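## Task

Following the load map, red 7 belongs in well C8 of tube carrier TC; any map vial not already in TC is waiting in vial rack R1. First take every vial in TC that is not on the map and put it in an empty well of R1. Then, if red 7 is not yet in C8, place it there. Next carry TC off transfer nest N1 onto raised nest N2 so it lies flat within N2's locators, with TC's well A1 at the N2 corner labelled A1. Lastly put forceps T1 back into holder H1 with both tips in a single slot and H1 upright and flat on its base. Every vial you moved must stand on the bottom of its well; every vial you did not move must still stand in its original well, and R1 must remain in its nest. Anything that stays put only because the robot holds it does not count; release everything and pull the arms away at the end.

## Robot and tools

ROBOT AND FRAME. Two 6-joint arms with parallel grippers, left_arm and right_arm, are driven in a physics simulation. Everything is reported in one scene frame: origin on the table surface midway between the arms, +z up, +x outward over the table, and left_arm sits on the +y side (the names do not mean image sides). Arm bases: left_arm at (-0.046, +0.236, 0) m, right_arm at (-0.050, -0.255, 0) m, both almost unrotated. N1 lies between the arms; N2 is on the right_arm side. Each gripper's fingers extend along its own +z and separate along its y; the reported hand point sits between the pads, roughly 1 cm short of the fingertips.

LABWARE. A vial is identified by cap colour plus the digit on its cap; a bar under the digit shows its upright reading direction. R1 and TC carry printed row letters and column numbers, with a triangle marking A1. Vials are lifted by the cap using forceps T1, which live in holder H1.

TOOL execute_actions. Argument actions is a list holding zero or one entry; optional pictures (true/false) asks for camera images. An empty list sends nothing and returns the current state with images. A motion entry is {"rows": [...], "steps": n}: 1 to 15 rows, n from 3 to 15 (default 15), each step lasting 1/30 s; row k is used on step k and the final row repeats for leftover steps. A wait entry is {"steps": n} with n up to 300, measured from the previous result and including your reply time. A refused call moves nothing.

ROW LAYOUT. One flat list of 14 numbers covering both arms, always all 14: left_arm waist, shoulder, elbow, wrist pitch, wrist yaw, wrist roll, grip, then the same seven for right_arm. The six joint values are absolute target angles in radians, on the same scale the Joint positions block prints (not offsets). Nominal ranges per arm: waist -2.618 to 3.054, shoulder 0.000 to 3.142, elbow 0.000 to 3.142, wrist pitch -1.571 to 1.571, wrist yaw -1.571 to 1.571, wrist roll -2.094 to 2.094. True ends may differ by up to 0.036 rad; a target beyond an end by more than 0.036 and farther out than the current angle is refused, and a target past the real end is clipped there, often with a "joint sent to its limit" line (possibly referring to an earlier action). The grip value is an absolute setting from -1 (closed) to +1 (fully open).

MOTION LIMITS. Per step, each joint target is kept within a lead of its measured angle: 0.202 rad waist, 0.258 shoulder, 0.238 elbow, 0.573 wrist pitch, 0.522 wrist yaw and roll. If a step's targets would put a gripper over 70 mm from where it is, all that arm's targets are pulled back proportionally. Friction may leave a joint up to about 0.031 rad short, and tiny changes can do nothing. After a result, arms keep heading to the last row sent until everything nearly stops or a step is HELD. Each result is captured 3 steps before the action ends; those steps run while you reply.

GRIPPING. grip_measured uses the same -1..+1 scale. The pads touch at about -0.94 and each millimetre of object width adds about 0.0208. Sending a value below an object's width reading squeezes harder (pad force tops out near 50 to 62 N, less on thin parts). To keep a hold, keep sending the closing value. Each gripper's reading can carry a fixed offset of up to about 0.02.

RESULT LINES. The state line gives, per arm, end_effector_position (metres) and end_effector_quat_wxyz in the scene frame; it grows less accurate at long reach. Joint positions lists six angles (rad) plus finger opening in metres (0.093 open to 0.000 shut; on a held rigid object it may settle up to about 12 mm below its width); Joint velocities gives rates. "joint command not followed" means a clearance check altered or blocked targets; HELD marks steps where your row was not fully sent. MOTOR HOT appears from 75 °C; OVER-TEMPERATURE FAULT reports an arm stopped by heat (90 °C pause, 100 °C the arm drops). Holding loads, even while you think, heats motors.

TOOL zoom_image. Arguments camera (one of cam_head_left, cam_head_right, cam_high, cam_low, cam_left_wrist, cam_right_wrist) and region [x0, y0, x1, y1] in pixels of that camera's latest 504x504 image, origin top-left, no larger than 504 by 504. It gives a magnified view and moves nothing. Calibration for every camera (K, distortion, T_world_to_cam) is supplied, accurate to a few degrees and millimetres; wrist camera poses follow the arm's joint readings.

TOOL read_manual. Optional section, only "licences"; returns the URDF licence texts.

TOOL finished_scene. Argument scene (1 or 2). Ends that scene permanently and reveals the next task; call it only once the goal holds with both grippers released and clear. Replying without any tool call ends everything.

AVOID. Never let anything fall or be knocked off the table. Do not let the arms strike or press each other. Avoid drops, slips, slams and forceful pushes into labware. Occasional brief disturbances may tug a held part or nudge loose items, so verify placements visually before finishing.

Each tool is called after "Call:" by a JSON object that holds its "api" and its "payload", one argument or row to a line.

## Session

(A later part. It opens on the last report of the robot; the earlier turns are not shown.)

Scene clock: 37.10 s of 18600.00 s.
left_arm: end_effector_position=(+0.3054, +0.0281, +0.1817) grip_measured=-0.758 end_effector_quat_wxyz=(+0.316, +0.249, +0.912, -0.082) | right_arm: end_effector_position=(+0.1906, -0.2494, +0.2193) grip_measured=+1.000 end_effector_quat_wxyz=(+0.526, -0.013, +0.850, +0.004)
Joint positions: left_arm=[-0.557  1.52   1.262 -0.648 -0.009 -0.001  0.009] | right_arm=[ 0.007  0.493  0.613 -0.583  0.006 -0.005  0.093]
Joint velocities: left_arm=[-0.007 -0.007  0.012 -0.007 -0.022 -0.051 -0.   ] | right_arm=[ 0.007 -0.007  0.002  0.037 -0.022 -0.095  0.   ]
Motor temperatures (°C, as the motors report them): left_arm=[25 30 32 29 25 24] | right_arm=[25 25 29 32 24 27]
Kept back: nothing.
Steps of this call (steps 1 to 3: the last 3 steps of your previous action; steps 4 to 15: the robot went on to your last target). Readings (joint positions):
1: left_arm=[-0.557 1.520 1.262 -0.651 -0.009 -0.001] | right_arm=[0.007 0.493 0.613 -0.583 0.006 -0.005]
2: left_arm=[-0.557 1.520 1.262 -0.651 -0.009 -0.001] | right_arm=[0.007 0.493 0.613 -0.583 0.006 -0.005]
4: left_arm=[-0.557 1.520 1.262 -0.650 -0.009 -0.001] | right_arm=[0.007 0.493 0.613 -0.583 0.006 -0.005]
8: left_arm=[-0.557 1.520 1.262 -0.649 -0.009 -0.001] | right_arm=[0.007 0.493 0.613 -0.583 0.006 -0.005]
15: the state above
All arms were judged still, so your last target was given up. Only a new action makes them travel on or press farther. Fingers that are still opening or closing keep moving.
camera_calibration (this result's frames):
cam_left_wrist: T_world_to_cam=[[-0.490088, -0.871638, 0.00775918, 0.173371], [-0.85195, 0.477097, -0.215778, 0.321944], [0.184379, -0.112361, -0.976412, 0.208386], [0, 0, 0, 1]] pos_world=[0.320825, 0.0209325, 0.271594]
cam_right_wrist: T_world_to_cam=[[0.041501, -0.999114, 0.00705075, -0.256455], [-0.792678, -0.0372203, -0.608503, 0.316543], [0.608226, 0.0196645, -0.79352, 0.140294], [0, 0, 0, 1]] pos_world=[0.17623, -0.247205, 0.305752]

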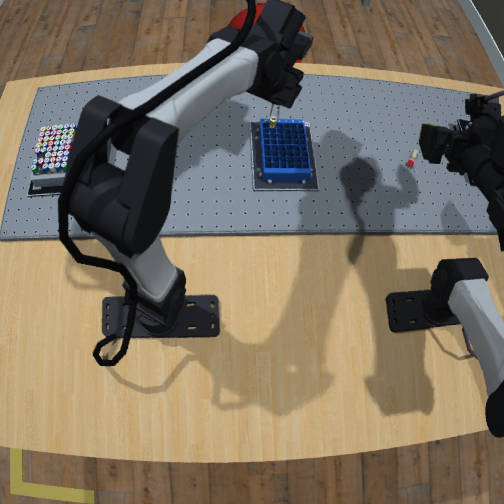

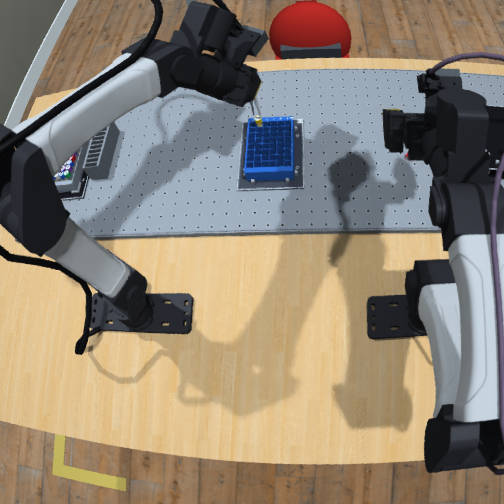

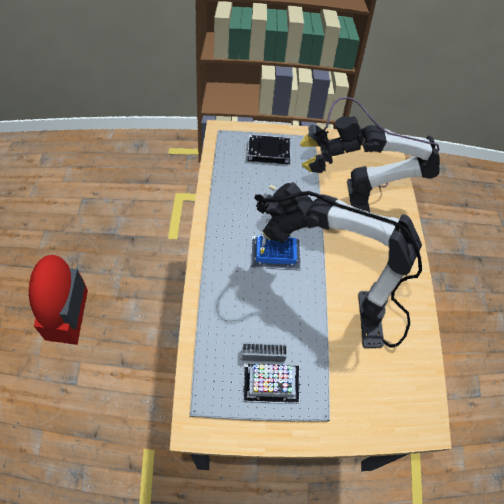

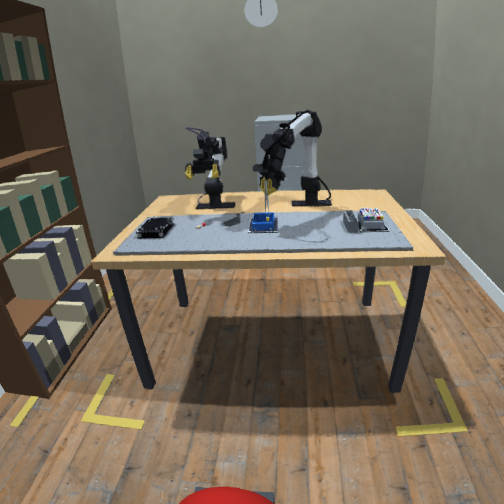

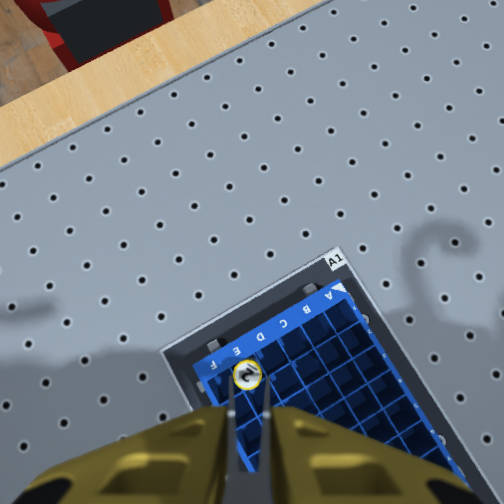

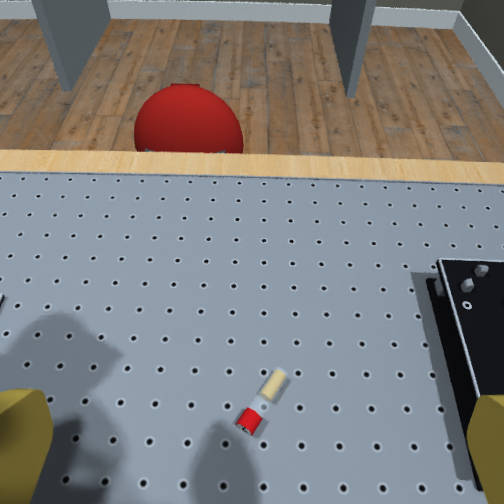

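Call:
{"api": "execute_actions", "payload": {
  "actions": [
    {"rows":[[-0.56,1.51,1.262,-0.614,-0.022,-0.005,-0.755,0,0.5,0.6,-0.6,0,0,1]],"steps":15}
  ]
}}

Call:
{"api": "execute_actions", "payload": {
  "actions": [
    {"rows":[[-0.56,1.53,1.262,-0.614,-0.022,-0.005,-0.755,0,0.5,0.6,-0.6,0,0,1],[-0.56,1.534,1.262,-0.614,-0.022,-0.005,-0.755,0,0.5,0.6,-0.6,0,0,1],[-0.56,1.538,1.262,-0.614,-0.022,-0.005,-0.755,0,0.5,0.6,-0.6,0,0,1],[-0.56,1.542,1.262,-0.614,-0.022,-0.005,-0.755,0,0.5,0.6,-0.6,0,0,1],[-0.56,1.546,1.262,-0.614,-0.022,-0.005,-0.755,0,0.5,0.6,-0.6,0,0,1],[-0.56,1.55,1.262,-0.614,-0.022,-0.005,-0.755,0,0.5,0.6,-0.6,0,0,1],[-0.56,1.554,1.262,-0.614,-0.022,-0.005,-0.755,0,0.5,0.6,-0.6,0,0,1],[-0.56,1.558,1.262,-0.614,-0.022,-0.005,-0.755,0,0.5,0.6,-0.6,0,0,1],[-0.56,1.562,1.262,-0.614,-0.022,-0.005,-0.755,0,0.5,0.6,-0.6,0,0,1],[-0.56,1.566,1.262,-0.614,-0.022,-0.005,-0.755,0,0.5,0.6,-0.6,0,0,1],[-0.56,1.57,1.262,-0.614,-0.022,-0.005,-0.755,0,0.5,0.6,-0.6,0,0,1]],"steps":15}
  ]
}}

Call:
{"api": "execute_actions", "payload": {
  "actions": [
    {"steps":12}
  ],
  "pictures": true
}}

Call:
{"api": "zoom_image", "payload": {
  "camera": "cam_left_wrist",
  "region": [170,280,330,440]
}}

Call:
{"api": "zoom_image", "payload": {
  "camera": "cam_low",
  "region": [245,195,285,235]
}}

Call:
{"api": "zoom_image", "payload": {
  "camera": "cam_head_left",
  "region": [250,100,300,150]
}}

Scene clock: 37.83 s of 18600.00 s.
left_arm: end_effector_position=(+0.3071, +0.0276, +0.1831) grip_measured=-0.758 end_effector_quat_wxyz=(+0.320, +0.248, +0.911, -0.082) | right_arm: end_effector_position=(+0.1906, -0.2494, +0.2193) grip_measured=+1.000 end_effector_quat_wxyz=(+0.526, -0.013, +0.850, +0.004)
Joint positions: left_arm=[-0.557  1.52   1.262 -0.639 -0.012 -0.001  0.009] | right_arm=[ 0.007  0.493  0.613 -0.583  0.006 -0.005  0.093]
Joint velocities: left_arm=[-0.002 -0.017  0.002  0.007  0.007 -0.066  0.001] | right_arm=[-0.017  0.007  0.002 -0.022  0.007 -0.051  0.   ]
Motor temperatures (°C, as the motors report them): left_arm=[25 30 32 29 25 24] | right_arm=[25 25 29 32 24 27]
Steps of this call (steps 1 to 10: nothing new was sent; steps 11 to 22: the first 12 steps of this action). Readings (joint positions):
11: left_arm=[-0.557 1.520 1.262 -0.647 -0.010 -0.001] | right_arm=[0.007 0.493 0.613 -0.583 0.006 -0.005]
12: left_arm=[-0.557 1.520 1.262 -0.646 -0.010 -0.001] | right_arm=[0.007 0.493 0.613 -0.583 0.006 -0.005]
14: left_arm=[-0.557 1.520 1.262 -0.643 -0.011 -0.001] | right_arm=[0.007 0.493 0.613 -0.583 0.006 -0.005]
18: left_arm=[-0.557 1.520 1.262 -0.640 -0.012 -0.001] | right_arm=[0.007 0.493 0.613 -0.583 0.006 -0.005]
22: the state above

Scene clock: 38.33 s of 18600.00 s.
left_arm: end_effector_position=(+0.3092, +0.0264, +0.1726) grip_measured=-0.758 end_effector_quat_wxyz=(+0.309, +0.249, +0.915, -0.079) | right_arm: end_effector_position=(+0.1906, -0.2494, +0.2193) grip_measured=+1.000 end_effector_quat_wxyz=(+0.526, -0.013, +0.850, +0.004)
Joint positions: left_arm=[-0.557  1.548  1.262 -0.636 -0.013 -0.001  0.009] | right_arm=[ 0.007  0.493  0.613 -0.583  0.006 -0.005  0.093]
Joint velocities: left_arm=[-0.012  0.134  0.022 -0.037  0.007 -0.051  0.001] | right_arm=[-0.017  0.012  0.007 -0.051 -0.007 -0.081  0.   ]
Motor temperatures (°C, as the motors report them): left_arm=[25 30 32 29 25 24] | right_arm=[25 25 29 32 24 27]
Steps of this call (steps 1 to 3: the last 3 steps of your previous action; steps 4 to 15: the first 12 steps of this action). Readings (joint positions):
4: left_arm=[-0.557 1.520 1.262 -0.639 -0.012 -0.001] | right_arm=[0.007 0.493 0.613 -0.583 0.006 -0.005]
5: left_arm=[-0.557 1.520 1.262 -0.638 -0.013 -0.001] | right_arm=[0.007 0.493 0.613 -0.583 0.006 -0.005]
7: left_arm=[-0.557 1.520 1.262 -0.638 -0.013 -0.001] | right_arm=[0.007 0.493 0.613 -0.583 0.006 -0.005]
11: left_arm=[-0.557 1.527 1.262 -0.636 -0.013 -0.001] | right_arm=[0.007 0.493 0.613 -0.583 0.006 -0.005]
15: the state above

Scene clock: 38.73 s of 18600.00 s.
left_arm: end_effector_position=(+0.3097, +0.0261, +0.1693) grip_measured=-0.758 end_effector_quat_wxyz=(+0.305, +0.249, +0.916, -0.078) | right_arm: end_effector_position=(+0.1906, -0.2494, +0.2193) grip_measured=+1.000 end_effector_quat_wxyz=(+0.526, -0.013, +0.850, +0.004)
Joint positions: left_arm=[-0.557  1.557  1.262 -0.636 -0.013 -0.001  0.009] | right_arm=[ 0.007  0.493  0.613 -0.583  0.006 -0.005  0.093]
Joint velocities: left_arm=[ 0.002 -0.002 -0.002 -0.022  0.022 -0.081  0.001] | right_arm=[-0.017  0.007 -0.002 -0.007 -0.022  0.007  0.   ]
Motor temperatures (°C, as the motors report them): left_arm=[25 30 32 29 25 24] | right_arm=[25 25 29 32 24 27]
Kept back: nothing.
Steps of this call (steps 1 to 3: the last 3 steps of your previous action; steps 4 to 12: the robot went on to your last target). Readings (joint positions):
1: left_arm=[-0.557 1.553 1.262 -0.636 -0.013 -0.001] | right_arm=[0.007 0.493 0.613 -0.583 0.006 -0.005]
2: left_arm=[-0.557 1.555 1.262 -0.636 -0.013 -0.001] | right_arm=[0.007 0.493 0.613 -0.583 0.006 -0.005]
4: left_arm=[-0.557 1.557 1.262 -0.636 -0.013 -0.001] | right_arm=[0.007 0.493 0.613 -0.583 0.006 -0.005]
8: left_arm=[-0.557 1.557 1.262 -0.636 -0.013 -0.001] | right_arm=[0.007 0.493 0.613 -0.583 0.006 -0.005]
12: the state above
camera_calibration (this result's frames):
cam_left_wrist: T_world_to_cam=[[-0.488352, -0.872634, 0.00471453, 0.173868], [-0.856795, 0.478449, -0.192324, 0.321347], [0.165573, -0.0979613, -0.98132, 0.201497], [0, 0, 0, 1]] pos_world=[0.326875, 0.0177146, 0.258716]
cam_right_wrist: T_world_to_cam=[[0.041501, -0.999114, 0.00705075, -0.256455], [-0.792678, -0.0372203, -0.608503, 0.316543], [0.608226, 0.0196645, -0.79352, 0.140294], [0, 0, 0, 1]] pos_world=[0.17623, -0.247205, 0.305752]

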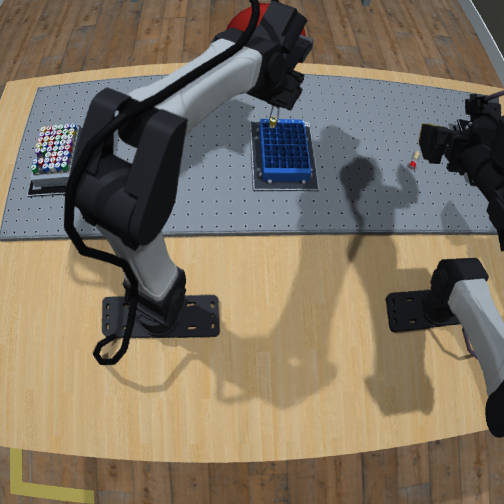

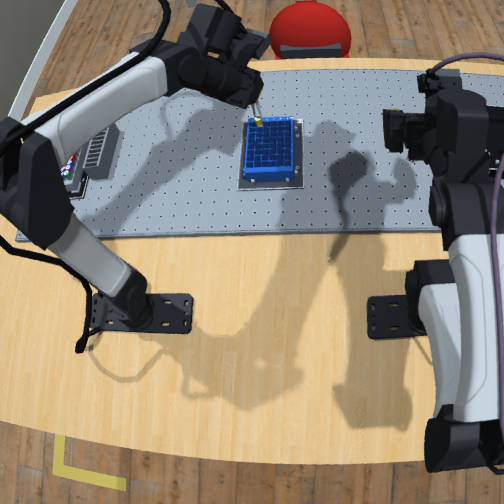

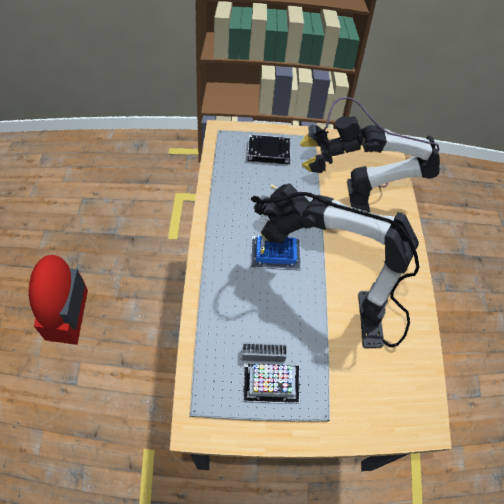

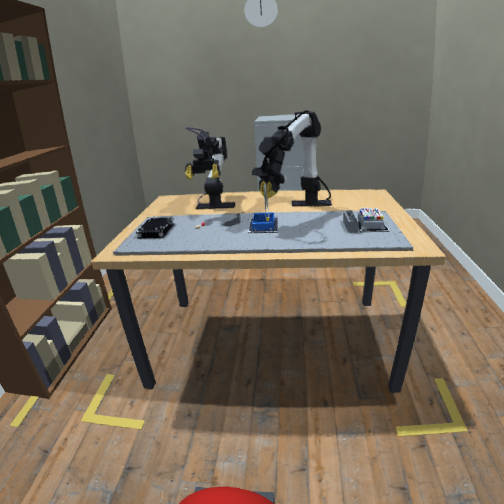

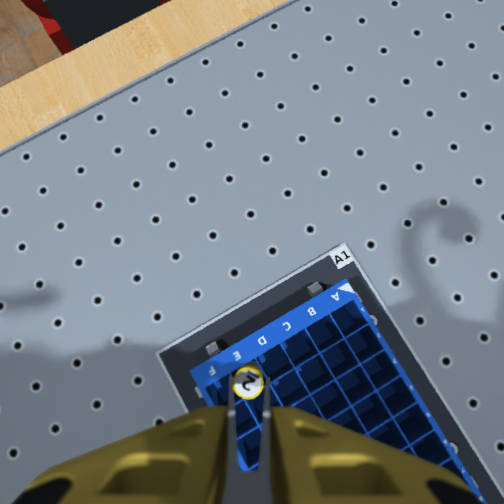

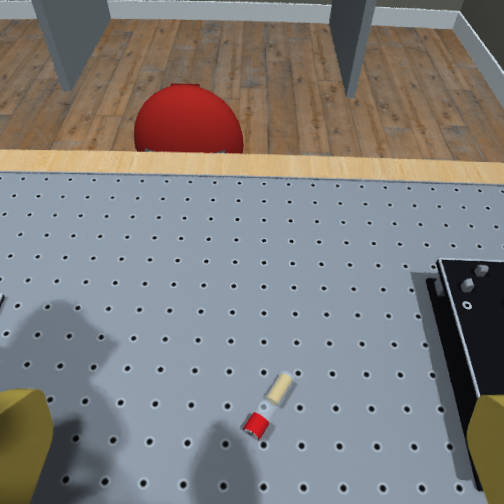

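Region (170, 280, 330, 440) of cam_left_wrist's 504x504 image, scaled by 3.150, with more detail than that image has.

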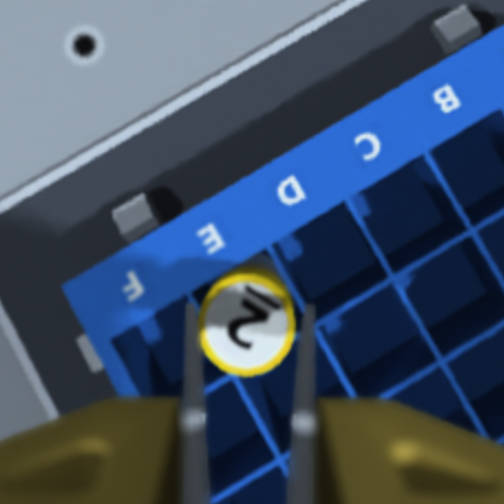

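Region (245, 195, 285, 235) of cam_low's 504x504 image, scaled by 12.600, with more detail than that image has.

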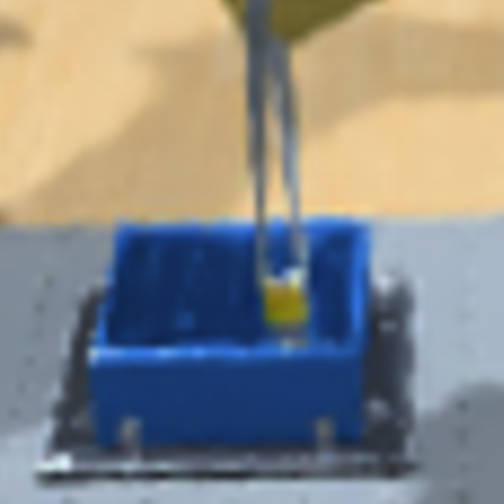

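Region (250, 100, 300, 150) of cam_head_left's 504x504 image, scaled by 10.080, with more detail than that image has.

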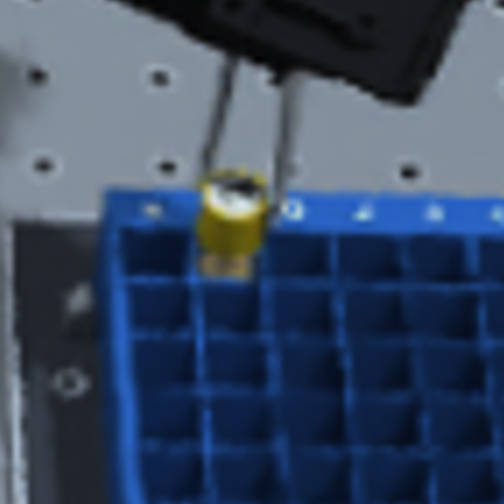

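Call:
{"api": "execute_actions", "payload": {
  "actions": [
    {"rows":[[-0.56,1.584,1.262,-0.63,-0.022,-0.005,-0.755,0,0.5,0.6,-0.6,0,0,1]],"steps":12}
  ]
}}

Call:
{"api": "execute_actions", "payload": {
  "actions": [
    {"rows":[[-0.56,1.57,1.262,-0.63,-0.022,-0.005,-0.79,0,0.5,0.6,-0.6,0,0,1],[-0.56,1.57,1.262,-0.63,-0.022,-0.005,-0.82,0,0.5,0.6,-0.6,0,0,1],[-0.56,1.57,1.262,-0.63,-0.022,-0.005,-0.84,0,0.5,0.6,-0.6,0,0,1],[-0.56,1.57,1.262,-0.63,-0.022,-0.005,-0.86,0,0.5,0.6,-0.6,0,0,1],[-0.56,1.57,1.262,-0.63,-0.022,-0.005,-0.88,0,0.5,0.6,-0.6,0,0,1]],"steps":12}
  ]
}}

Call:
{"api": "execute_actions", "payload": {
  "actions": [
    {"rows":[[-0.56,1.57,1.289,-0.665,-0.022,-0.005,-0.88,0,0.5,0.6,-0.6,0,0,1],[-0.56,1.57,1.299,-0.68,-0.022,-0.005,-0.88,0,0.5,0.6,-0.6,0,0,1],[-0.56,1.57,1.309,-0.693,-0.022,-0.005,-0.88,0,0.5,0.6,-0.6,0,0,1],[-0.56,1.57,1.319,-0.706,-0.022,-0.005,-0.88,0,0.5,0.6,-0.6,0,0,1],[-0.56,1.57,1.329,-0.716,-0.022,-0.005,-0.88,0,0.5,0.6,-0.6,0,0,1],[-0.56,1.57,1.339,-0.726,-0.022,-0.005,-0.88,0,0.5,0.6,-0.6,0,0,1],[-0.56,1.57,1.349,-0.736,-0.022,-0.005,-0.88,0,0.5,0.6,-0.6,0,0,1],[-0.56,1.57,1.359,-0.746,-0.022,-0.005,-0.88,0,0.5,0.6,-0.6,0,0,1],[-0.56,1.57,1.369,-0.756,-0.022,-0.005,-0.88,0,0.5,0.6,-0.6,0,0,1],[-0.56,1.57,1.379,-0.766,-0.022,-0.005,-0.88,0,0.5,0.6,-0.6,0,0,1],[-0.56,1.57,1.389,-0.776,-0.022,-0.005,-0.88,0,0.5,0.6,-0.6,0,0,1],[-0.56,1.57,1.399,-0.786,-0.022,-0.005,-0.88,0,0.5,0.6,-0.6,0,0,1],[-0.56,1.57,1.409,-0.796,-0.022,-0.005,-0.88,0,0.5,0.6,-0.6,0,0,1],[-0.56,1.57,1.419,-0.806,-0.022,-0.005,-0.88,0,0.5,0.6,-0.6,0,0,1],[-0.56,1.57,1.429,-0.816,-0.022,-0.005,-0.88,0,0.5,0.6,-0.6,0,0,1]],"steps":15}
  ]
}}

Call:
{"api": "execute_actions", "payload": {
  "actions": [
    {"rows":[[-0.56,1.57,1.439,-0.826,-0.022,-0.005,-0.88,0,0.5,0.6,-0.6,0,0,1],[-0.56,1.57,1.449,-0.836,-0.022,-0.005,-0.88,0,0.5,0.6,-0.6,0,0,1],[-0.56,1.57,1.459,-0.846,-0.022,-0.005,-0.88,0,0.5,0.6,-0.6,0,0,1],[-0.56,1.57,1.469,-0.856,-0.022,-0.005,-0.88,0,0.5,0.6,-0.6,0,0,1],[-0.56,1.57,1.479,-0.866,-0.022,-0.005,-0.88,0,0.5,0.6,-0.6,0,0,1],[-0.56,1.57,1.489,-0.876,-0.022,-0.005,-0.88,0,0.5,0.6,-0.6,0,0,1],[-0.56,1.57,1.499,-0.886,-0.022,-0.005,-0.88,0,0.5,0.6,-0.6,0,0,1],[-0.56,1.57,1.509,-0.896,-0.022,-0.005,-0.88,0,0.5,0.6,-0.6,0,0,1],[-0.56,1.57,1.519,-0.906,-0.022,-0.005,-0.88,0,0.5,0.6,-0.6,0,0,1],[-0.56,1.57,1.529,-0.916,-0.022,-0.005,-0.88,0,0.5,0.6,-0.6,0,0,1],[-0.56,1.57,1.539,-0.926,-0.022,-0.005,-0.88,0,0.5,0.6,-0.6,0,0,1],[-0.56,1.57,1.549,-0.926,-0.022,-0.005,-0.88,0,0.5,0.6,-0.6,0,0,1],[-0.56,1.57,1.561,-0.926,-0.022,-0.005,-0.88,0,0.5,0.6,-0.6,0,0,1]],"steps":15}
  ]
}}

Call:
{"api": "execute_actions", "payload": {
  "actions": [
    {"steps":15}
  ],
  "pictures": true
}}

Call:
{"api": "zoom_image", "payload": {
  "camera": "cam_low",
  "region": [230,170,300,240]
}}

Scene clock: 39.63 s of 18600.00 s.
left_arm: end_effector_position=(+0.3097, +0.0261, +0.1693) grip_measured=-0.758 end_effector_quat_wxyz=(+0.305, +0.249, +0.916, -0.078) | right_arm: end_effector_position=(+0.1906, -0.2494, +0.2193) grip_measured=+1.000 end_effector_quat_wxyz=(+0.526, -0.013, +0.850, +0.004)
Joint positions: left_arm=[-0.557  1.557  1.262 -0.636 -0.013 -0.001  0.009] | right_arm=[ 0.007  0.493  0.613 -0.583  0.006 -0.005  0.093]
Joint velocities: left_arm=[ 0.002 -0.017 -0.017  0.051  0.081 -0.022 -0.001] | right_arm=[-0.007 -0.012  0.007 -0.051  0.007 -0.066  0.   ]
Motor temperatures (°C, as the motors report them): left_arm=[25 30 32 29 25 24] | right_arm=[25 25 29 32 24 27]
Steps of this call (steps 1 to 15: the robot went on to your last target; steps 16 to 18: nothing new was sent; steps 19 to 27: the first 9 steps of this action). Readings (joint positions):
19: left_arm=[-0.557 1.557 1.262 -0.636 -0.013 -0.001] | right_arm=[0.007 0.493 0.613 -0.583 0.006 -0.005]
20: left_arm=[-0.557 1.557 1.262 -0.636 -0.013 -0.001] | right_arm=[0.007 0.493 0.613 -0.583 0.006 -0.005]
22: left_arm=[-0.557 1.557 1.262 -0.636 -0.013 -0.001] | right_arm=[0.007 0.493 0.613 -0.583 0.006 -0.005]
26: left_arm=[-0.557 1.557 1.262 -0.636 -0.013 -0.001] | right_arm=[0.007 0.493 0.613 -0.583 0.006 -0.005]
27: the state above

Scene clock: 40.03 s of 18600.00 s.
left_arm: end_effector_position=(+0.3097, +0.0261, +0.1693) grip_measured=-0.870 end_effector_quat_wxyz=(+0.305, +0.249, +0.916, -0.078) | right_arm: end_effector_position=(+0.1906, -0.2494, +0.2193) grip_measured=+1.000 end_effector_quat_wxyz=(+0.526, -0.013, +0.850, +0.004)
Joint positions: left_arm=[-0.557  1.557  1.262 -0.636 -0.013 -0.001  0.003] | right_arm=[ 0.007  0.493  0.613 -0.583  0.006 -0.005  0.093]
Joint velocities: left_arm=[-0.007 -0.002  0.002 -0.022  0.066 -0.066 -0.001] | right_arm=[ 0.002  0.017 -0.007  0.007 -0.022 -0.095  0.   ]
Motor temperatures (°C, as the motors report them): left_arm=[25 30 32 29 25 24] | right_arm=[25 25 29 32 24 27]
Steps of this call (steps 1 to 3: the last 3 steps of your previous action; steps 4 to 12: the first 9 steps of this action). Readings (joint positions):
4: left_arm=[-0.557 1.557 1.262 -0.636 -0.013 -0.001] | right_arm=[0.007 0.493 0.613 -0.583 0.006 -0.005]
5: left_arm=[-0.557 1.557 1.262 -0.636 -0.013 -0.001] | right_arm=[0.007 0.493 0.613 -0.583 0.006 -0.005]
7: left_arm=[-0.557 1.557 1.262 -0.636 -0.013 -0.001] | right_arm=[0.007 0.493 0.613 -0.583 0.006 -0.005]
11: left_arm=[-0.557 1.557 1.262 -0.636 -0.013 -0.001] | right_arm=[0.007 0.493 0.613 -0.583 0.006 -0.005]
12: the state above

Scene clock: 40.53 s of 18600.00 s.
left_arm: end_effector_position=(+0.3095, +0.0263, +0.1936) grip_measured=-0.870 end_effector_quat_wxyz=(+0.304, +0.249, +0.916, -0.078) | right_arm: end_effector_position=(+0.1906, -0.2494, +0.2193) grip_measured=+1.000 end_effector_quat_wxyz=(+0.526, -0.013, +0.850, +0.004)
Joint positions: left_arm=[-0.557  1.557  1.359 -0.735 -0.013 -0.001  0.003] | right_arm=[ 0.007  0.493  0.613 -0.583  0.006 -0.005  0.093]
Joint velocities: left_arm=[-0.002  0.007  0.286 -0.286 -0.007 -0.051 -0.   ] | right_arm=[ 0.017 -0.007 -0.007  0.007  0.007 -0.051  0.   ]
Motor temperatures (°C, as the motors report them): left_arm=[25 30 32 29 25 24] | right_arm=[25 25 30 32 24 27]
Steps of this call (steps 1 to 3: the last 3 steps of your previous action; steps 4 to 15: the first 12 steps of this action). Readings (joint positions):
4: left_arm=[-0.557 1.557 1.262 -0.637 -0.013 -0.001] | right_arm=[0.007 0.493 0.613 -0.583 0.006 -0.005]
5: left_arm=[-0.557 1.557 1.264 -0.642 -0.013 -0.001] | right_arm=[0.007 0.493 0.613 -0.583 0.006 -0.005]
7: left_arm=[-0.557 1.557 1.277 -0.661 -0.013 -0.001] | right_arm=[0.007 0.493 0.613 -0.583 0.006 -0.005]
11: left_arm=[-0.557 1.557 1.318 -0.699 -0.013 -0.001] | right_arm=[0.007 0.493 0.613 -0.583 0.006 -0.005]
15: the state above

Scene clock: 41.03 s of 18600.00 s.
left_arm: end_effector_position=(+0.3059, +0.0284, +0.2312) grip_measured=-0.870 end_effector_quat_wxyz=(+0.305, +0.249, +0.916, -0.078) | right_arm: end_effector_position=(+0.1906, -0.2494, +0.2193) grip_measured=+1.000 end_effector_quat_wxyz=(+0.526, -0.013, +0.850, +0.004)
Joint positions: left_arm=[-0.557  1.557  1.509 -0.884 -0.013 -0.001  0.003] | right_arm=[ 0.007  0.493  0.613 -0.583  0.006 -0.005  0.093]
Joint velocities: left_arm=[-0.007 -0.002  0.266 -0.286  0.037 -0.037 -0.   ] | right_arm=[ 0.002  0.002 -0.002 -0.066 -0.007 -0.037  0.   ]
Motor temperatures (°C, as the motors report them): left_arm=[25 30 32 29 25 24] | right_arm=[25 25 30 32 24 27]
Steps of this call (steps 1 to 3: the last 3 steps of your previous action; steps 4 to 15: the first 12 steps of this action). Readings (joint positions):
4: left_arm=[-0.557 1.557 1.399 -0.775 -0.013 -0.001] | right_arm=[0.007 0.493 0.613 -0.583 0.006 -0.005]
5: left_arm=[-0.557 1.557 1.409 -0.785 -0.013 -0.001] | right_arm=[0.007 0.493 0.613 -0.583 0.006 -0.005]
7: left_arm=[-0.557 1.557 1.429 -0.805 -0.013 -0.001] | right_arm=[0.007 0.493 0.613 -0.583 0.006 -0.005]
11: left_arm=[-0.557 1.557 1.469 -0.845 -0.013 -0.001] | right_arm=[0.007 0.493 0.613 -0.583 0.006 -0.005]
15: the state above

Scene clock: 41.53 s of 18600.00 s.
left_arm: end_effector_position=(+0.3044, +0.0293, +0.2390) grip_measured=-0.870 end_effector_quat_wxyz=(+0.304, +0.249, +0.916, -0.078) | right_arm: end_effector_position=(+0.1906, -0.2494, +0.2193) grip_measured=+1.000 end_effector_quat_wxyz=(+0.526, -0.013, +0.850, +0.004)
Joint positions: left_arm=[-0.557  1.557  1.541 -0.916 -0.013 -0.001  0.003] | right_arm=[ 0.007  0.493  0.613 -0.583  0.006 -0.005  0.093]
Joint velocities: left_arm=[ 0.017 -0.002  0.002 -0.11  -0.051 -0.037 -0.001] | right_arm=[-0.007  0.007 -0.017 -0.095  0.007  0.051  0.   ]
Motor temperatures (°C, as the motors report them): left_arm=[25 30 32 29 25 24] | right_arm=[25 25 30 32 24 27]
Kept back: nothing.
Steps of this call (steps 1 to 3: the last 3 steps of your previous action; steps 4 to 15: the robot went on to your last target). Readings (joint positions):
1: left_arm=[-0.557 1.557 1.519 -0.891 -0.013 -0.001] | right_arm=[0.007 0.493 0.613 -0.583 0.006 -0.005]
2: left_arm=[-0.557 1.557 1.528 -0.897 -0.013 -0.001] | right_arm=[0.007 0.493 0.613 -0.583 0.006 -0.005]
4: left_arm=[-0.557 1.557 1.539 -0.900 -0.013 -0.001] | right_arm=[0.007 0.493 0.613 -0.583 0.006 -0.005]
8: left_arm=[-0.557 1.557 1.541 -0.909 -0.013 -0.001] | right_arm=[0.007 0.493 0.613 -0.583 0.006 -0.005]
15: the state above
camera_calibration (this result's frames):
cam_left_wrist: T_world_to_cam=[[-0.488149, -0.872749, 0.00437778, 0.173791], [-0.857063, 0.478416, -0.19121, 0.328535], [0.164784, -0.097091, -0.981539, 0.271437], [0, 0, 0, 1]] pos_world=[0.321683, 0.0208538, 0.328484]
cam_right_wrist: T_world_to_cam=[[0.041501, -0.999114, 0.00705075, -0.256455], [-0.792678, -0.0372203, -0.608503, 0.316543], [0.608226, 0.0196645, -0.79352, 0.140294], [0, 0, 0, 1]] pos_world=[0.17623, -0.247205, 0.305752]

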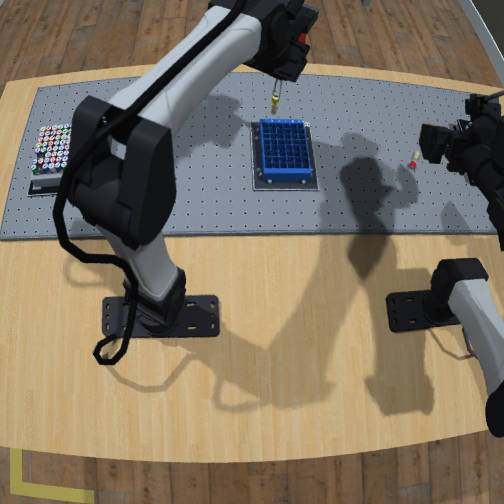

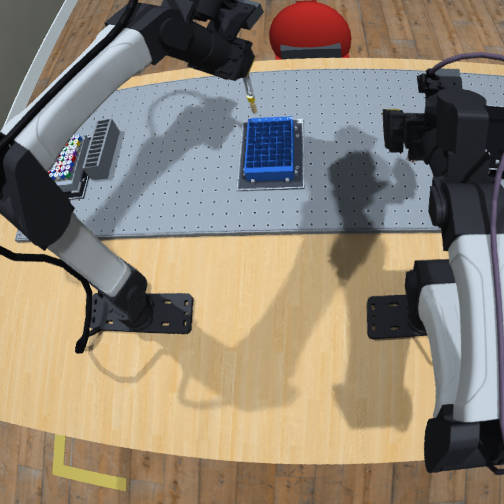

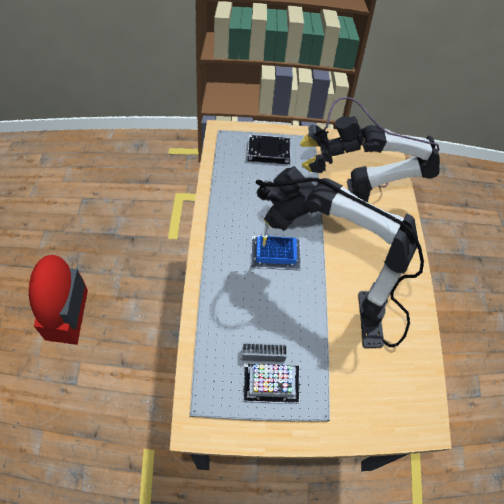

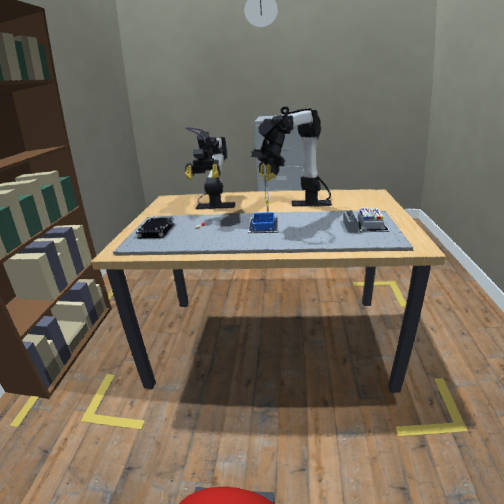

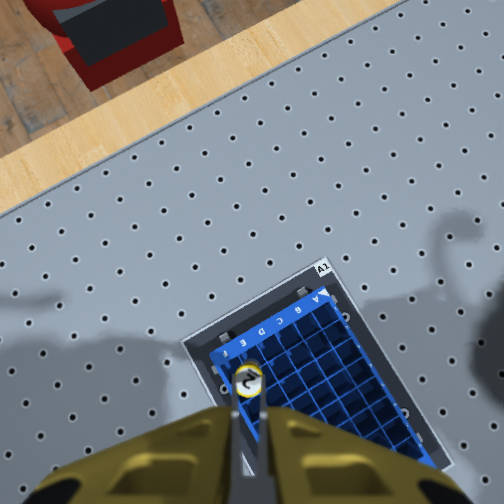

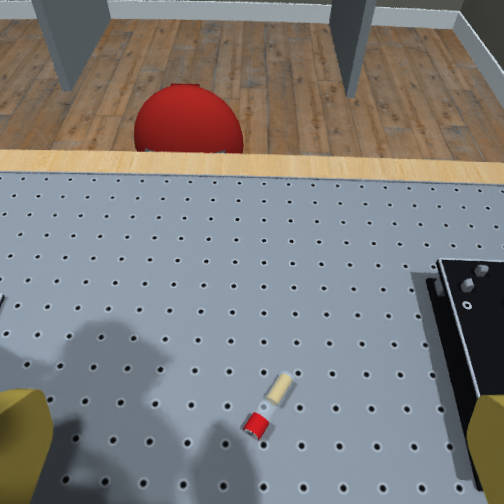

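Region (230, 170, 300, 240) of cam_low's 504x504 image, scaled by 7.200, with more detail than that image has.

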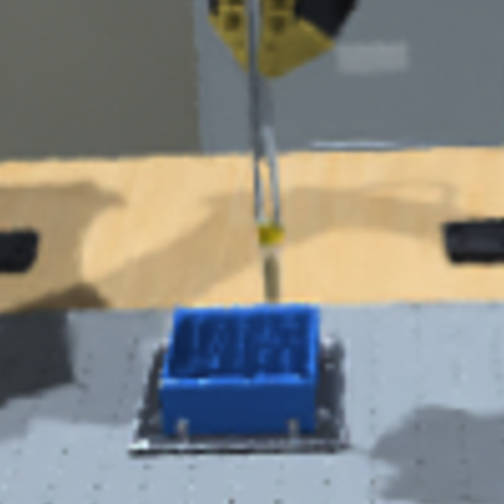

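Call:
{"api": "execute_actions", "payload": {
  "actions": [
    {"rows":[[-0.54,1.56,1.55,-0.92,-0.013,-0.005,-0.88,0,0.5,0.6,-0.6,0,0,1],[-0.53,1.56,1.55,-0.92,-0.013,-0.005,-0.88,0,0.5,0.6,-0.6,0,0,1],[-0.515,1.56,1.55,-0.92,-0.013,-0.005,-0.88,0,0.5,0.6,-0.6,0,0,1],[-0.495,1.56,1.55,-0.92,-0.013,-0.005,-0.88,0,0.5,0.6,-0.6,0,0,1],[-0.47,1.56,1.55,-0.92,-0.013,-0.005,-0.88,0,0.5,0.6,-0.6,0,0,1],[-0.44,1.56,1.55,-0.92,-0.013,-0.005,-0.88,0,0.5,0.6,-0.6,0,0,1],[-0.41,1.56,1.55,-0.92,-0.013,-0.005,-0.88,0,0.5,0.6,-0.6,0,0,1],[-0.38,1.56,1.55,-0.92,-0.013,-0.005,-0.88,0,0.5,0.6,-0.6,0,0,1],[-0.35,1.56,1.55,-0.92,-0.013,-0.005,-0.88,0,0.5,0.6,-0.6,0,0,1],[-0.32,1.56,1.55,-0.92,-0.013,-0.005,-0.88,0,0.5,0.6,-0.6,0,0,1],[-0.29,1.56,1.55,-0.92,-0.013,-0.005,-0.88,0,0.5,0.6,-0.6,0,0,1],[-0.26,1.56,1.55,-0.92,-0.013,-0.005,-0.88,0,0.5,0.6,-0.6,0,0,1],[-0.23,1.56,1.55,-0.92,-0.013,-0.005,-0.88,0,0.5,0.6,-0.6,0,0,1],[-0.2,1.56,1.55,-0.92,-0.013,-0.005,-0.88,0,0.5,0.6,-0.6,0,0,1],[-0.17,1.56,1.55,-0.92,-0.013,-0.005,-0.88,0,0.5,0.6,-0.6,0,0,1]],"steps":15}
  ]
}}

Call:
{"api": "execute_actions", "payload": {
  "actions": [
    {"rows":[[-0.138,1.56,1.55,-0.92,-0.013,-0.005,-0.88,0,0.5,0.6,-0.6,0,0,1],[-0.106,1.56,1.55,-0.92,-0.013,-0.005,-0.88,0,0.5,0.6,-0.6,0,0,1],[-0.074,1.56,1.55,-0.92,-0.013,-0.005,-0.88,0,0.5,0.6,-0.6,0,0,1],[-0.042,1.56,1.55,-0.92,-0.013,-0.005,-0.88,0,0.5,0.6,-0.6,0,0,1],[-0.01,1.56,1.55,-0.92,-0.013,-0.005,-0.88,0,0.5,0.6,-0.6,0,0,1],[0.022,1.56,1.55,-0.92,-0.013,-0.005,-0.88,0,0.5,0.6,-0.6,0,0,1],[0.054,1.56,1.55,-0.92,-0.013,-0.005,-0.88,0,0.5,0.6,-0.6,0,0,1],[0.086,1.56,1.55,-0.92,-0.013,-0.005,-0.88,0,0.5,0.6,-0.6,0,0,1],[0.118,1.56,1.55,-0.92,-0.013,-0.005,-0.88,0,0.5,0.6,-0.6,0,0,1],[0.15,1.56,1.55,-0.92,-0.013,-0.005,-0.88,0,0.5,0.6,-0.6,0,0,1],[0.182,1.56,1.55,-0.92,-0.013,-0.005,-0.88,0,0.5,0.6,-0.6,0,0,1],[0.214,1.56,1.55,-0.92,-0.013,-0.005,-0.88,0,0.5,0.6,-0.6,0,0,1],[0.246,1.56,1.55,-0.92,-0.013,-0.005,-0.88,0,0.5,0.6,-0.6,0,0,1],[0.278,1.56,1.55,-0.92,-0.013,-0.005,-0.88,0,0.5,0.6,-0.6,0,0,1],[0.31,1.56,1.55,-0.92,-0.013,-0.005,-0.88,0,0.5,0.6,-0.6,0,0,1]],"steps":15}
  ]
}}

Call:
{"api": "execute_actions", "payload": {
  "actions": [
    {"rows":[[0.342,1.56,1.55,-0.92,-0.013,-0.005,-0.88,0,0.5,0.6,-0.6,0,0,1],[0.374,1.56,1.55,-0.92,-0.013,-0.005,-0.88,0,0.5,0.6,-0.6,0,0,1],[0.406,1.56,1.55,-0.92,-0.013,-0.005,-0.88,0,0.5,0.6,-0.6,0,0,1],[0.438,1.56,1.55,-0.92,-0.013,-0.005,-0.88,0,0.5,0.6,-0.6,0,0,1],[0.47,1.56,1.55,-0.92,-0.013,-0.005,-0.88,0,0.5,0.6,-0.6,0,0,1],[0.502,1.56,1.55,-0.92,-0.013,-0.005,-0.88,0,0.5,0.6,-0.6,0,0,1],[0.534,1.56,1.55,-0.92,-0.013,-0.005,-0.88,0,0.5,0.6,-0.6,0,0,1],[0.566,1.56,1.55,-0.92,-0.013,-0.005,-0.88,0,0.5,0.6,-0.6,0,0,1],[0.595,1.56,1.55,-0.92,-0.013,-0.005,-0.88,0,0.5,0.6,-0.6,0,0,1],[0.62,1.56,1.55,-0.92,-0.013,-0.005,-0.88,0,0.5,0.6,-0.6,0,0,1],[0.64,1.56,1.55,-0.92,-0.013,-0.005,-0.88,0,0.5,0.6,-0.6,0,0,1],[0.657,1.56,1.55,-0.92,-0.013,-0.005,-0.88,0,0.5,0.6,-0.6,0,0,1],[0.67,1.56,1.55,-0.92,-0.013,-0.005,-0.88,0,0.5,0.6,-0.6,0,0,1],[0.68,1.56,1.55,-0.92,-0.013,-0.005,-0.88,0,0.5,0.6,-0.6,0,0,1],[0.687,1.56,1.55,-0.92,-0.013,-0.005,-0.88,0,0.5,0.6,-0.6,0,0,1]],"steps":15}
  ]
}}

Call:
{"api": "execute_actions", "payload": {
  "actions": [
    {"rows":[[0.687,1.53,1.52,-0.89,-0.013,-0.005,-0.88,0,0.5,0.6,-0.6,0,0,1],[0.687,1.522,1.508,-0.88,-0.013,-0.005,-0.88,0,0.5,0.6,-0.6,0,0,1],[0.687,1.514,1.496,-0.87,-0.013,-0.005,-0.88,0,0.5,0.6,-0.6,0,0,1],[0.687,1.506,1.484,-0.86,-0.013,-0.005,-0.88,0,0.5,0.6,-0.6,0,0,1],[0.687,1.498,1.472,-0.85,-0.013,-0.005,-0.88,0,0.5,0.6,-0.6,0,0,1],[0.687,1.49,1.46,-0.84,-0.013,-0.005,-0.88,0,0.5,0.6,-0.6,0,0,1],[0.687,1.481,1.448,-0.838,-0.013,-0.005,-0.88,0,0.5,0.6,-0.6,0,0,1],[0.687,1.481,1.436,-0.838,-0.013,-0.005,-0.88,0,0.5,0.6,-0.6,0,0,1],[0.687,1.481,1.428,-0.838,-0.013,-0.005,-0.88,0,0.5,0.6,-0.6,0,0,1],[0.687,1.481,1.421,-0.838,-0.013,-0.005,-0.88,0,0.5,0.6,-0.6,0,0,1]],"steps":15}
  ]
}}

Call:
{"api": "execute_actions", "payload": {
  "actions": [
    {"steps":20}
  ],
  "pictures": true
}}

Call:
{"api": "zoom_image", "payload": {
  "camera": "cam_left_wrist",
  "region": [170,280,330,440]
}}

Call:
{"api": "zoom_image", "payload": {
  "camera": "cam_low",
  "region": [340,180,400,240]
}}

Scene clock: 43.00 s of 18600.00 s.
left_arm: end_effector_position=(+0.3423, +0.1162, +0.2388) grip_measured=-0.870 end_effector_quat_wxyz=(+0.311, +0.141, +0.939, -0.043) | right_arm: end_effector_position=(+0.1906, -0.2494, +0.2193) grip_measured=+1.000 end_effector_quat_wxyz=(+0.526, -0.013, +0.850, +0.004)
Joint positions: left_arm=[-0.322  1.557  1.541 -0.917 -0.01  -0.001  0.003] | right_arm=[ 0.007  0.493  0.613 -0.583  0.006 -0.005  0.093]
Joint velocities: left_arm=[ 0.872 -0.012  0.007 -0.037 -0.066  0.022 -0.001] | right_arm=[-0.002 -0.002  0.007 -0.022 -0.007 -0.051  0.   ]
Motor temperatures (°C, as the motors report them): left_arm=[25 30 32 30 25 24] | right_arm=[25 25 30 32 24 27]
Steps of this call (steps 1 to 15: the robot went on to your last target; steps 16 to 32: nothing new was sent; steps 33 to 44: the first 12 steps of this action). Readings (joint positions):
33: left_arm=[-0.557 1.557 1.541 -0.917 -0.013 -0.001] | right_arm=[0.007 0.493 0.613 -0.583 0.006 -0.005]
34: left_arm=[-0.556 1.557 1.541 -0.917 -0.013 -0.001] | right_arm=[0.007 0.493 0.613 -0.583 0.006 -0.005]
36: left_arm=[-0.542 1.557 1.541 -0.917 -0.011 -0.001] | right_arm=[0.007 0.493 0.613 -0.583 0.006 -0.005]
40: left_arm=[-0.452 1.557 1.541 -0.917 -0.009 -0.001] | right_arm=[0.007 0.493 0.613 -0.583 0.006 -0.005]
44: the state above

Scene clock: 43.50 s of 18600.00 s.
left_arm: end_effector_position=(+0.3541, +0.3059, +0.2388) grip_measured=-0.870 end_effector_quat_wxyz=(+0.312, -0.083, +0.946, +0.032) | right_arm: end_effector_position=(+0.1906, -0.2494, +0.2193) grip_measured=+1.000 end_effector_quat_wxyz=(+0.526, -0.013, +0.850, +0.004)
Joint positions: left_arm=[ 0.149  1.557  1.541 -0.917 -0.012 -0.001  0.003] | right_arm=[ 0.007  0.493  0.613 -0.583  0.006 -0.005  0.093]
Joint velocities: left_arm=[ 0.901 -0.007 -0.002  0.007  0.081 -0.022  0.   ] | right_arm=[ 0.002 -0.007 -0.017 -0.051 -0.095 -0.051  0.   ]
Motor temperatures (°C, as the motors report them): left_arm=[25 30 32 30 25 24] | right_arm=[25 25 30 32 24 27]
Steps of this call (steps 1 to 3: the last 3 steps of your previous action; steps 4 to 15: the first 12 steps of this action). Readings (joint positions):
4: left_arm=[-0.201 1.557 1.541 -0.917 -0.011 -0.001] | right_arm=[0.007 0.493 0.613 -0.583 0.006 -0.005]
5: left_arm=[-0.171 1.557 1.541 -0.917 -0.011 -0.001] | right_arm=[0.007 0.493 0.613 -0.583 0.006 -0.005]
7: left_arm=[-0.109 1.557 1.541 -0.917 -0.011 -0.001] | right_arm=[0.007 0.493 0.613 -0.583 0.006 -0.005]
11: left_arm=[0.020 1.557 1.541 -0.917 -0.011 -0.001] | right_arm=[0.007 0.493 0.613 -0.583 0.006 -0.005]
15: the state above

Scene clock: 44.00 s of 18600.00 s.
left_arm: end_effector_position=(+0.2792, +0.4791, +0.2388) grip_measured=-0.870 end_effector_quat_wxyz=(+0.296, -0.300, +0.901, +0.104) | right_arm: end_effector_position=(+0.1906, -0.2494, +0.2193) grip_measured=+1.000 end_effector_quat_wxyz=(+0.526, -0.013, +0.850, +0.004)
Joint positions: left_arm=[ 0.616  1.557  1.541 -0.917 -0.013 -0.001  0.003] | right_arm=[ 0.007  0.493  0.613 -0.583  0.006 -0.005  0.093]
Joint velocities: left_arm=[ 0.691 -0.012  0.012 -0.051  0.022  0.051 -0.   ] | right_arm=[ 0.002  0.007 -0.007 -0.037 -0.022 -0.051  0.   ]
Motor temperatures (°C, as the motors report them): left_arm=[25 30 33 30 25 24] | right_arm=[25 25 30 32 24 27]
Steps of this call (steps 1 to 3: the last 3 steps of your previous action; steps 4 to 15: the first 12 steps of this action). Readings (joint positions):
4: left_arm=[0.276 1.557 1.541 -0.917 -0.012 -0.001] | right_arm=[0.007 0.493 0.613 -0.583 0.006 -0.005]
5: left_arm=[0.308 1.557 1.541 -0.917 -0.012 -0.001] | right_arm=[0.007 0.493 0.613 -0.583 0.006 -0.005]
7: left_arm=[0.372 1.557 1.541 -0.917 -0.012 -0.001] | right_arm=[0.007 0.493 0.613 -0.583 0.006 -0.005]
11: left_arm=[0.500 1.557 1.541 -0.917 -0.013 -0.001] | right_arm=[0.007 0.493 0.613 -0.583 0.006 -0.005]
15: the state above

Scene clock: 44.50 s of 18600.00 s.
left_arm: end_effector_position=(+0.2534, +0.4920, +0.2257) grip_measured=-0.870 end_effector_quat_wxyz=(+0.290, -0.329, +0.891, +0.113) | right_arm: end_effector_position=(+0.1906, -0.2494, +0.2193) grip_measured=+1.000 end_effector_quat_wxyz=(+0.526, -0.013, +0.850, +0.004)
Joint positions: left_arm=[ 0.681  1.504  1.44  -0.872 -0.014 -0.001  0.003] | right_arm=[ 0.007  0.493  0.613 -0.583  0.006 -0.005  0.093]
Joint velocities: left_arm=[-0.002 -0.002 -0.125  0.037 -0.051  0.007  0.001] | right_arm=[ 0.012  0.007  0.007  0.037 -0.051  0.022  0.   ]
Motor temperatures (°C, as the motors report them): left_arm=[25 30 33 30 25 24] | right_arm=[25 25 30 32 24 27]
Steps of this call (steps 1 to 3: the last 3 steps of your previous action; steps 4 to 15: the first 12 steps of this action). Readings (joint positions):
4: left_arm=[0.676 1.557 1.541 -0.917 -0.014 -0.001] | right_arm=[0.007 0.493 0.613 -0.583 0.006 -0.005]
5: left_arm=[0.680 1.556 1.538 -0.913 -0.014 -0.001] | right_arm=[0.007 0.493 0.613 -0.583 0.006 -0.005]
7: left_arm=[0.681 1.546 1.519 -0.901 -0.014 -0.001] | right_arm=[0.007 0.493 0.613 -0.583 0.006 -0.005]
11: left_arm=[0.681 1.517 1.470 -0.880 -0.014 -0.001] | right_arm=[0.007 0.493 0.613 -0.583 0.006 -0.005]
15: the state above

Scene clock: 45.17 s of 18600.00 s.
left_arm: end_effector_position=(+0.2542, +0.4926, +0.2247) grip_measured=-0.870 end_effector_quat_wxyz=(+0.292, -0.329, +0.891, +0.114) | right_arm: end_effector_position=(+0.1906, -0.2494, +0.2193) grip_measured=+1.000 end_effector_quat_wxyz=(+0.526, -0.013, +0.850, +0.004)
Joint positions: left_arm=[ 0.681  1.504  1.433 -0.862 -0.014 -0.001  0.003] | right_arm=[ 0.007  0.493  0.613 -0.583  0.006 -0.005  0.093]
Joint velocities: left_arm=[-0.007  0.027  0.007 -0.037 -0.081  0.051 -0.   ] | right_arm=[-0.012 -0.012 -0.017 -0.037  0.051 -0.022  0.   ]
Motor temperatures (°C, as the motors report them): left_arm=[25 30 33 30 25 24] | right_arm=[25 25 30 32 24 27]
Kept back: nothing.
Steps of this call (steps 1 to 3: the last 3 steps of your previous action; steps 4 to 15: the robot went on to your last target; steps 16 to 20: nothing new was sent). Readings (joint positions):
1: left_arm=[0.681 1.504 1.436 -0.871 -0.014 -0.001] | right_arm=[0.007 0.493 0.613 -0.583 0.006 -0.005]
2: left_arm=[0.681 1.504 1.434 -0.871 -0.014 -0.001] | right_arm=[0.007 0.493 0.613 -0.583 0.006 -0.005]
4: left_arm=[0.681 1.504 1.433 -0.869 -0.014 -0.001] | right_arm=[0.007 0.493 0.613 -0.583 0.006 -0.005]
8: left_arm=[0.681 1.504 1.433 -0.865 -0.014 -0.001] | right_arm=[0.007 0.493 0.613 -0.583 0.006 -0.005]
20: the state above
All arms were judged still, so your last target was given up. Only a new action makes them travel on or press farther. Fingers that are still opening or closing keep moving.
camera_calibration (this result's frames):
cam_left_wrist: T_world_to_cam=[[0.666562, -0.745443, 0.00312151, 0.197751], [-0.731455, -0.65485, -0.190121, 0.587214], [0.143768, 0.124444, -0.981756, 0.206905], [0, 0, 0, 1]] pos_world=[0.267961, 0.506201, 0.314154]
cam_right_wrist: T_world_to_cam=[[0.041501, -0.999114, 0.00705075, -0.256455], [-0.792678, -0.0372203, -0.608503, 0.316543], [0.608226, 0.0196645, -0.79352, 0.140294], [0, 0, 0, 1]] pos_world=[0.17623, -0.247205, 0.305752]

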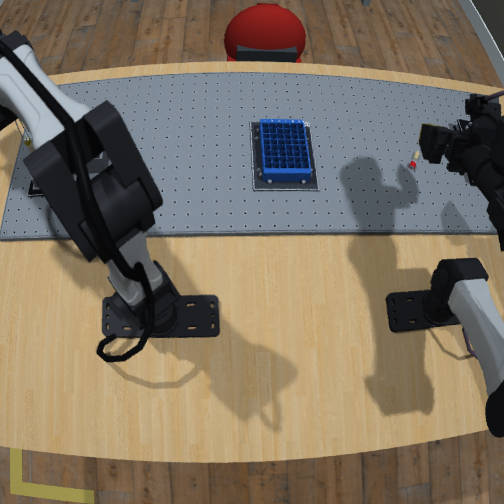

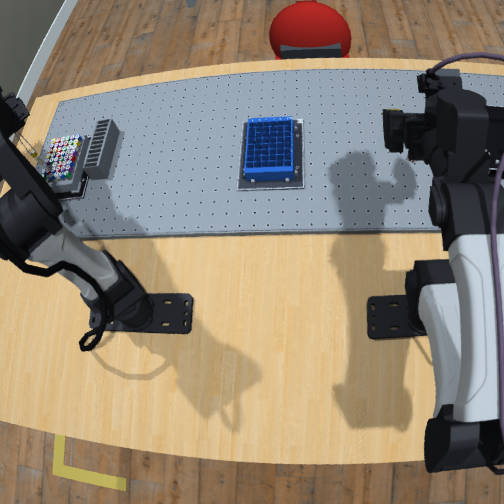

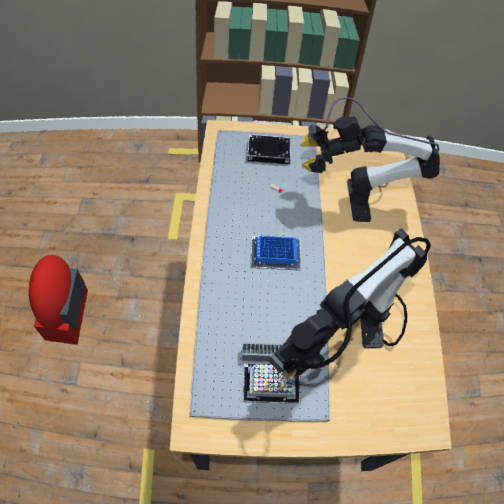

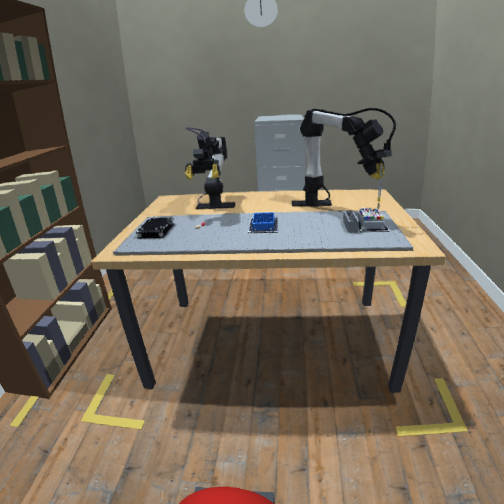

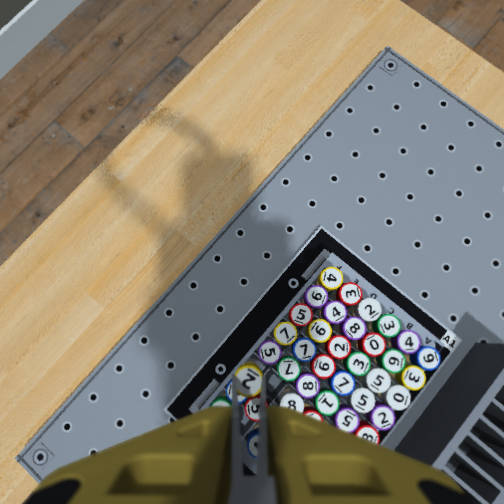

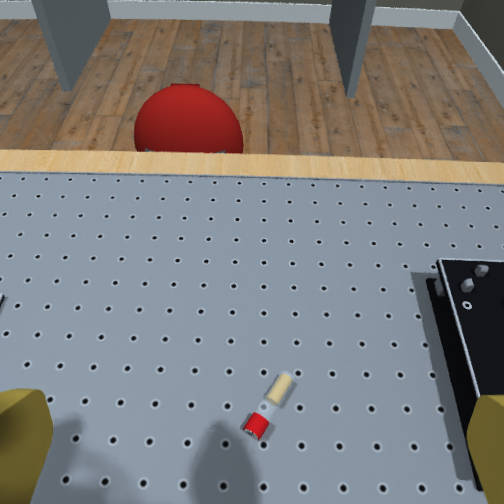

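Region (170, 280, 330, 440) of cam_left_wrist's 504x504 image, scaled by 3.150, with more detail than that image has.

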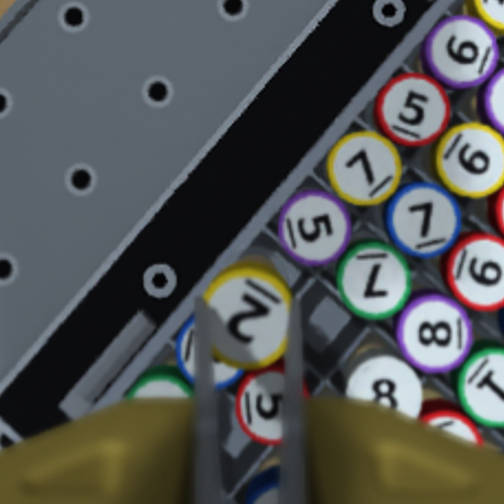

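Region (340, 180, 400, 240) of cam_low's 504x504 image, scaled by 8.400, with more detail than that image has.

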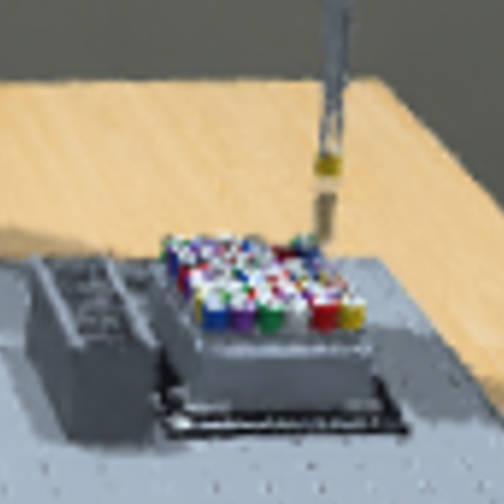

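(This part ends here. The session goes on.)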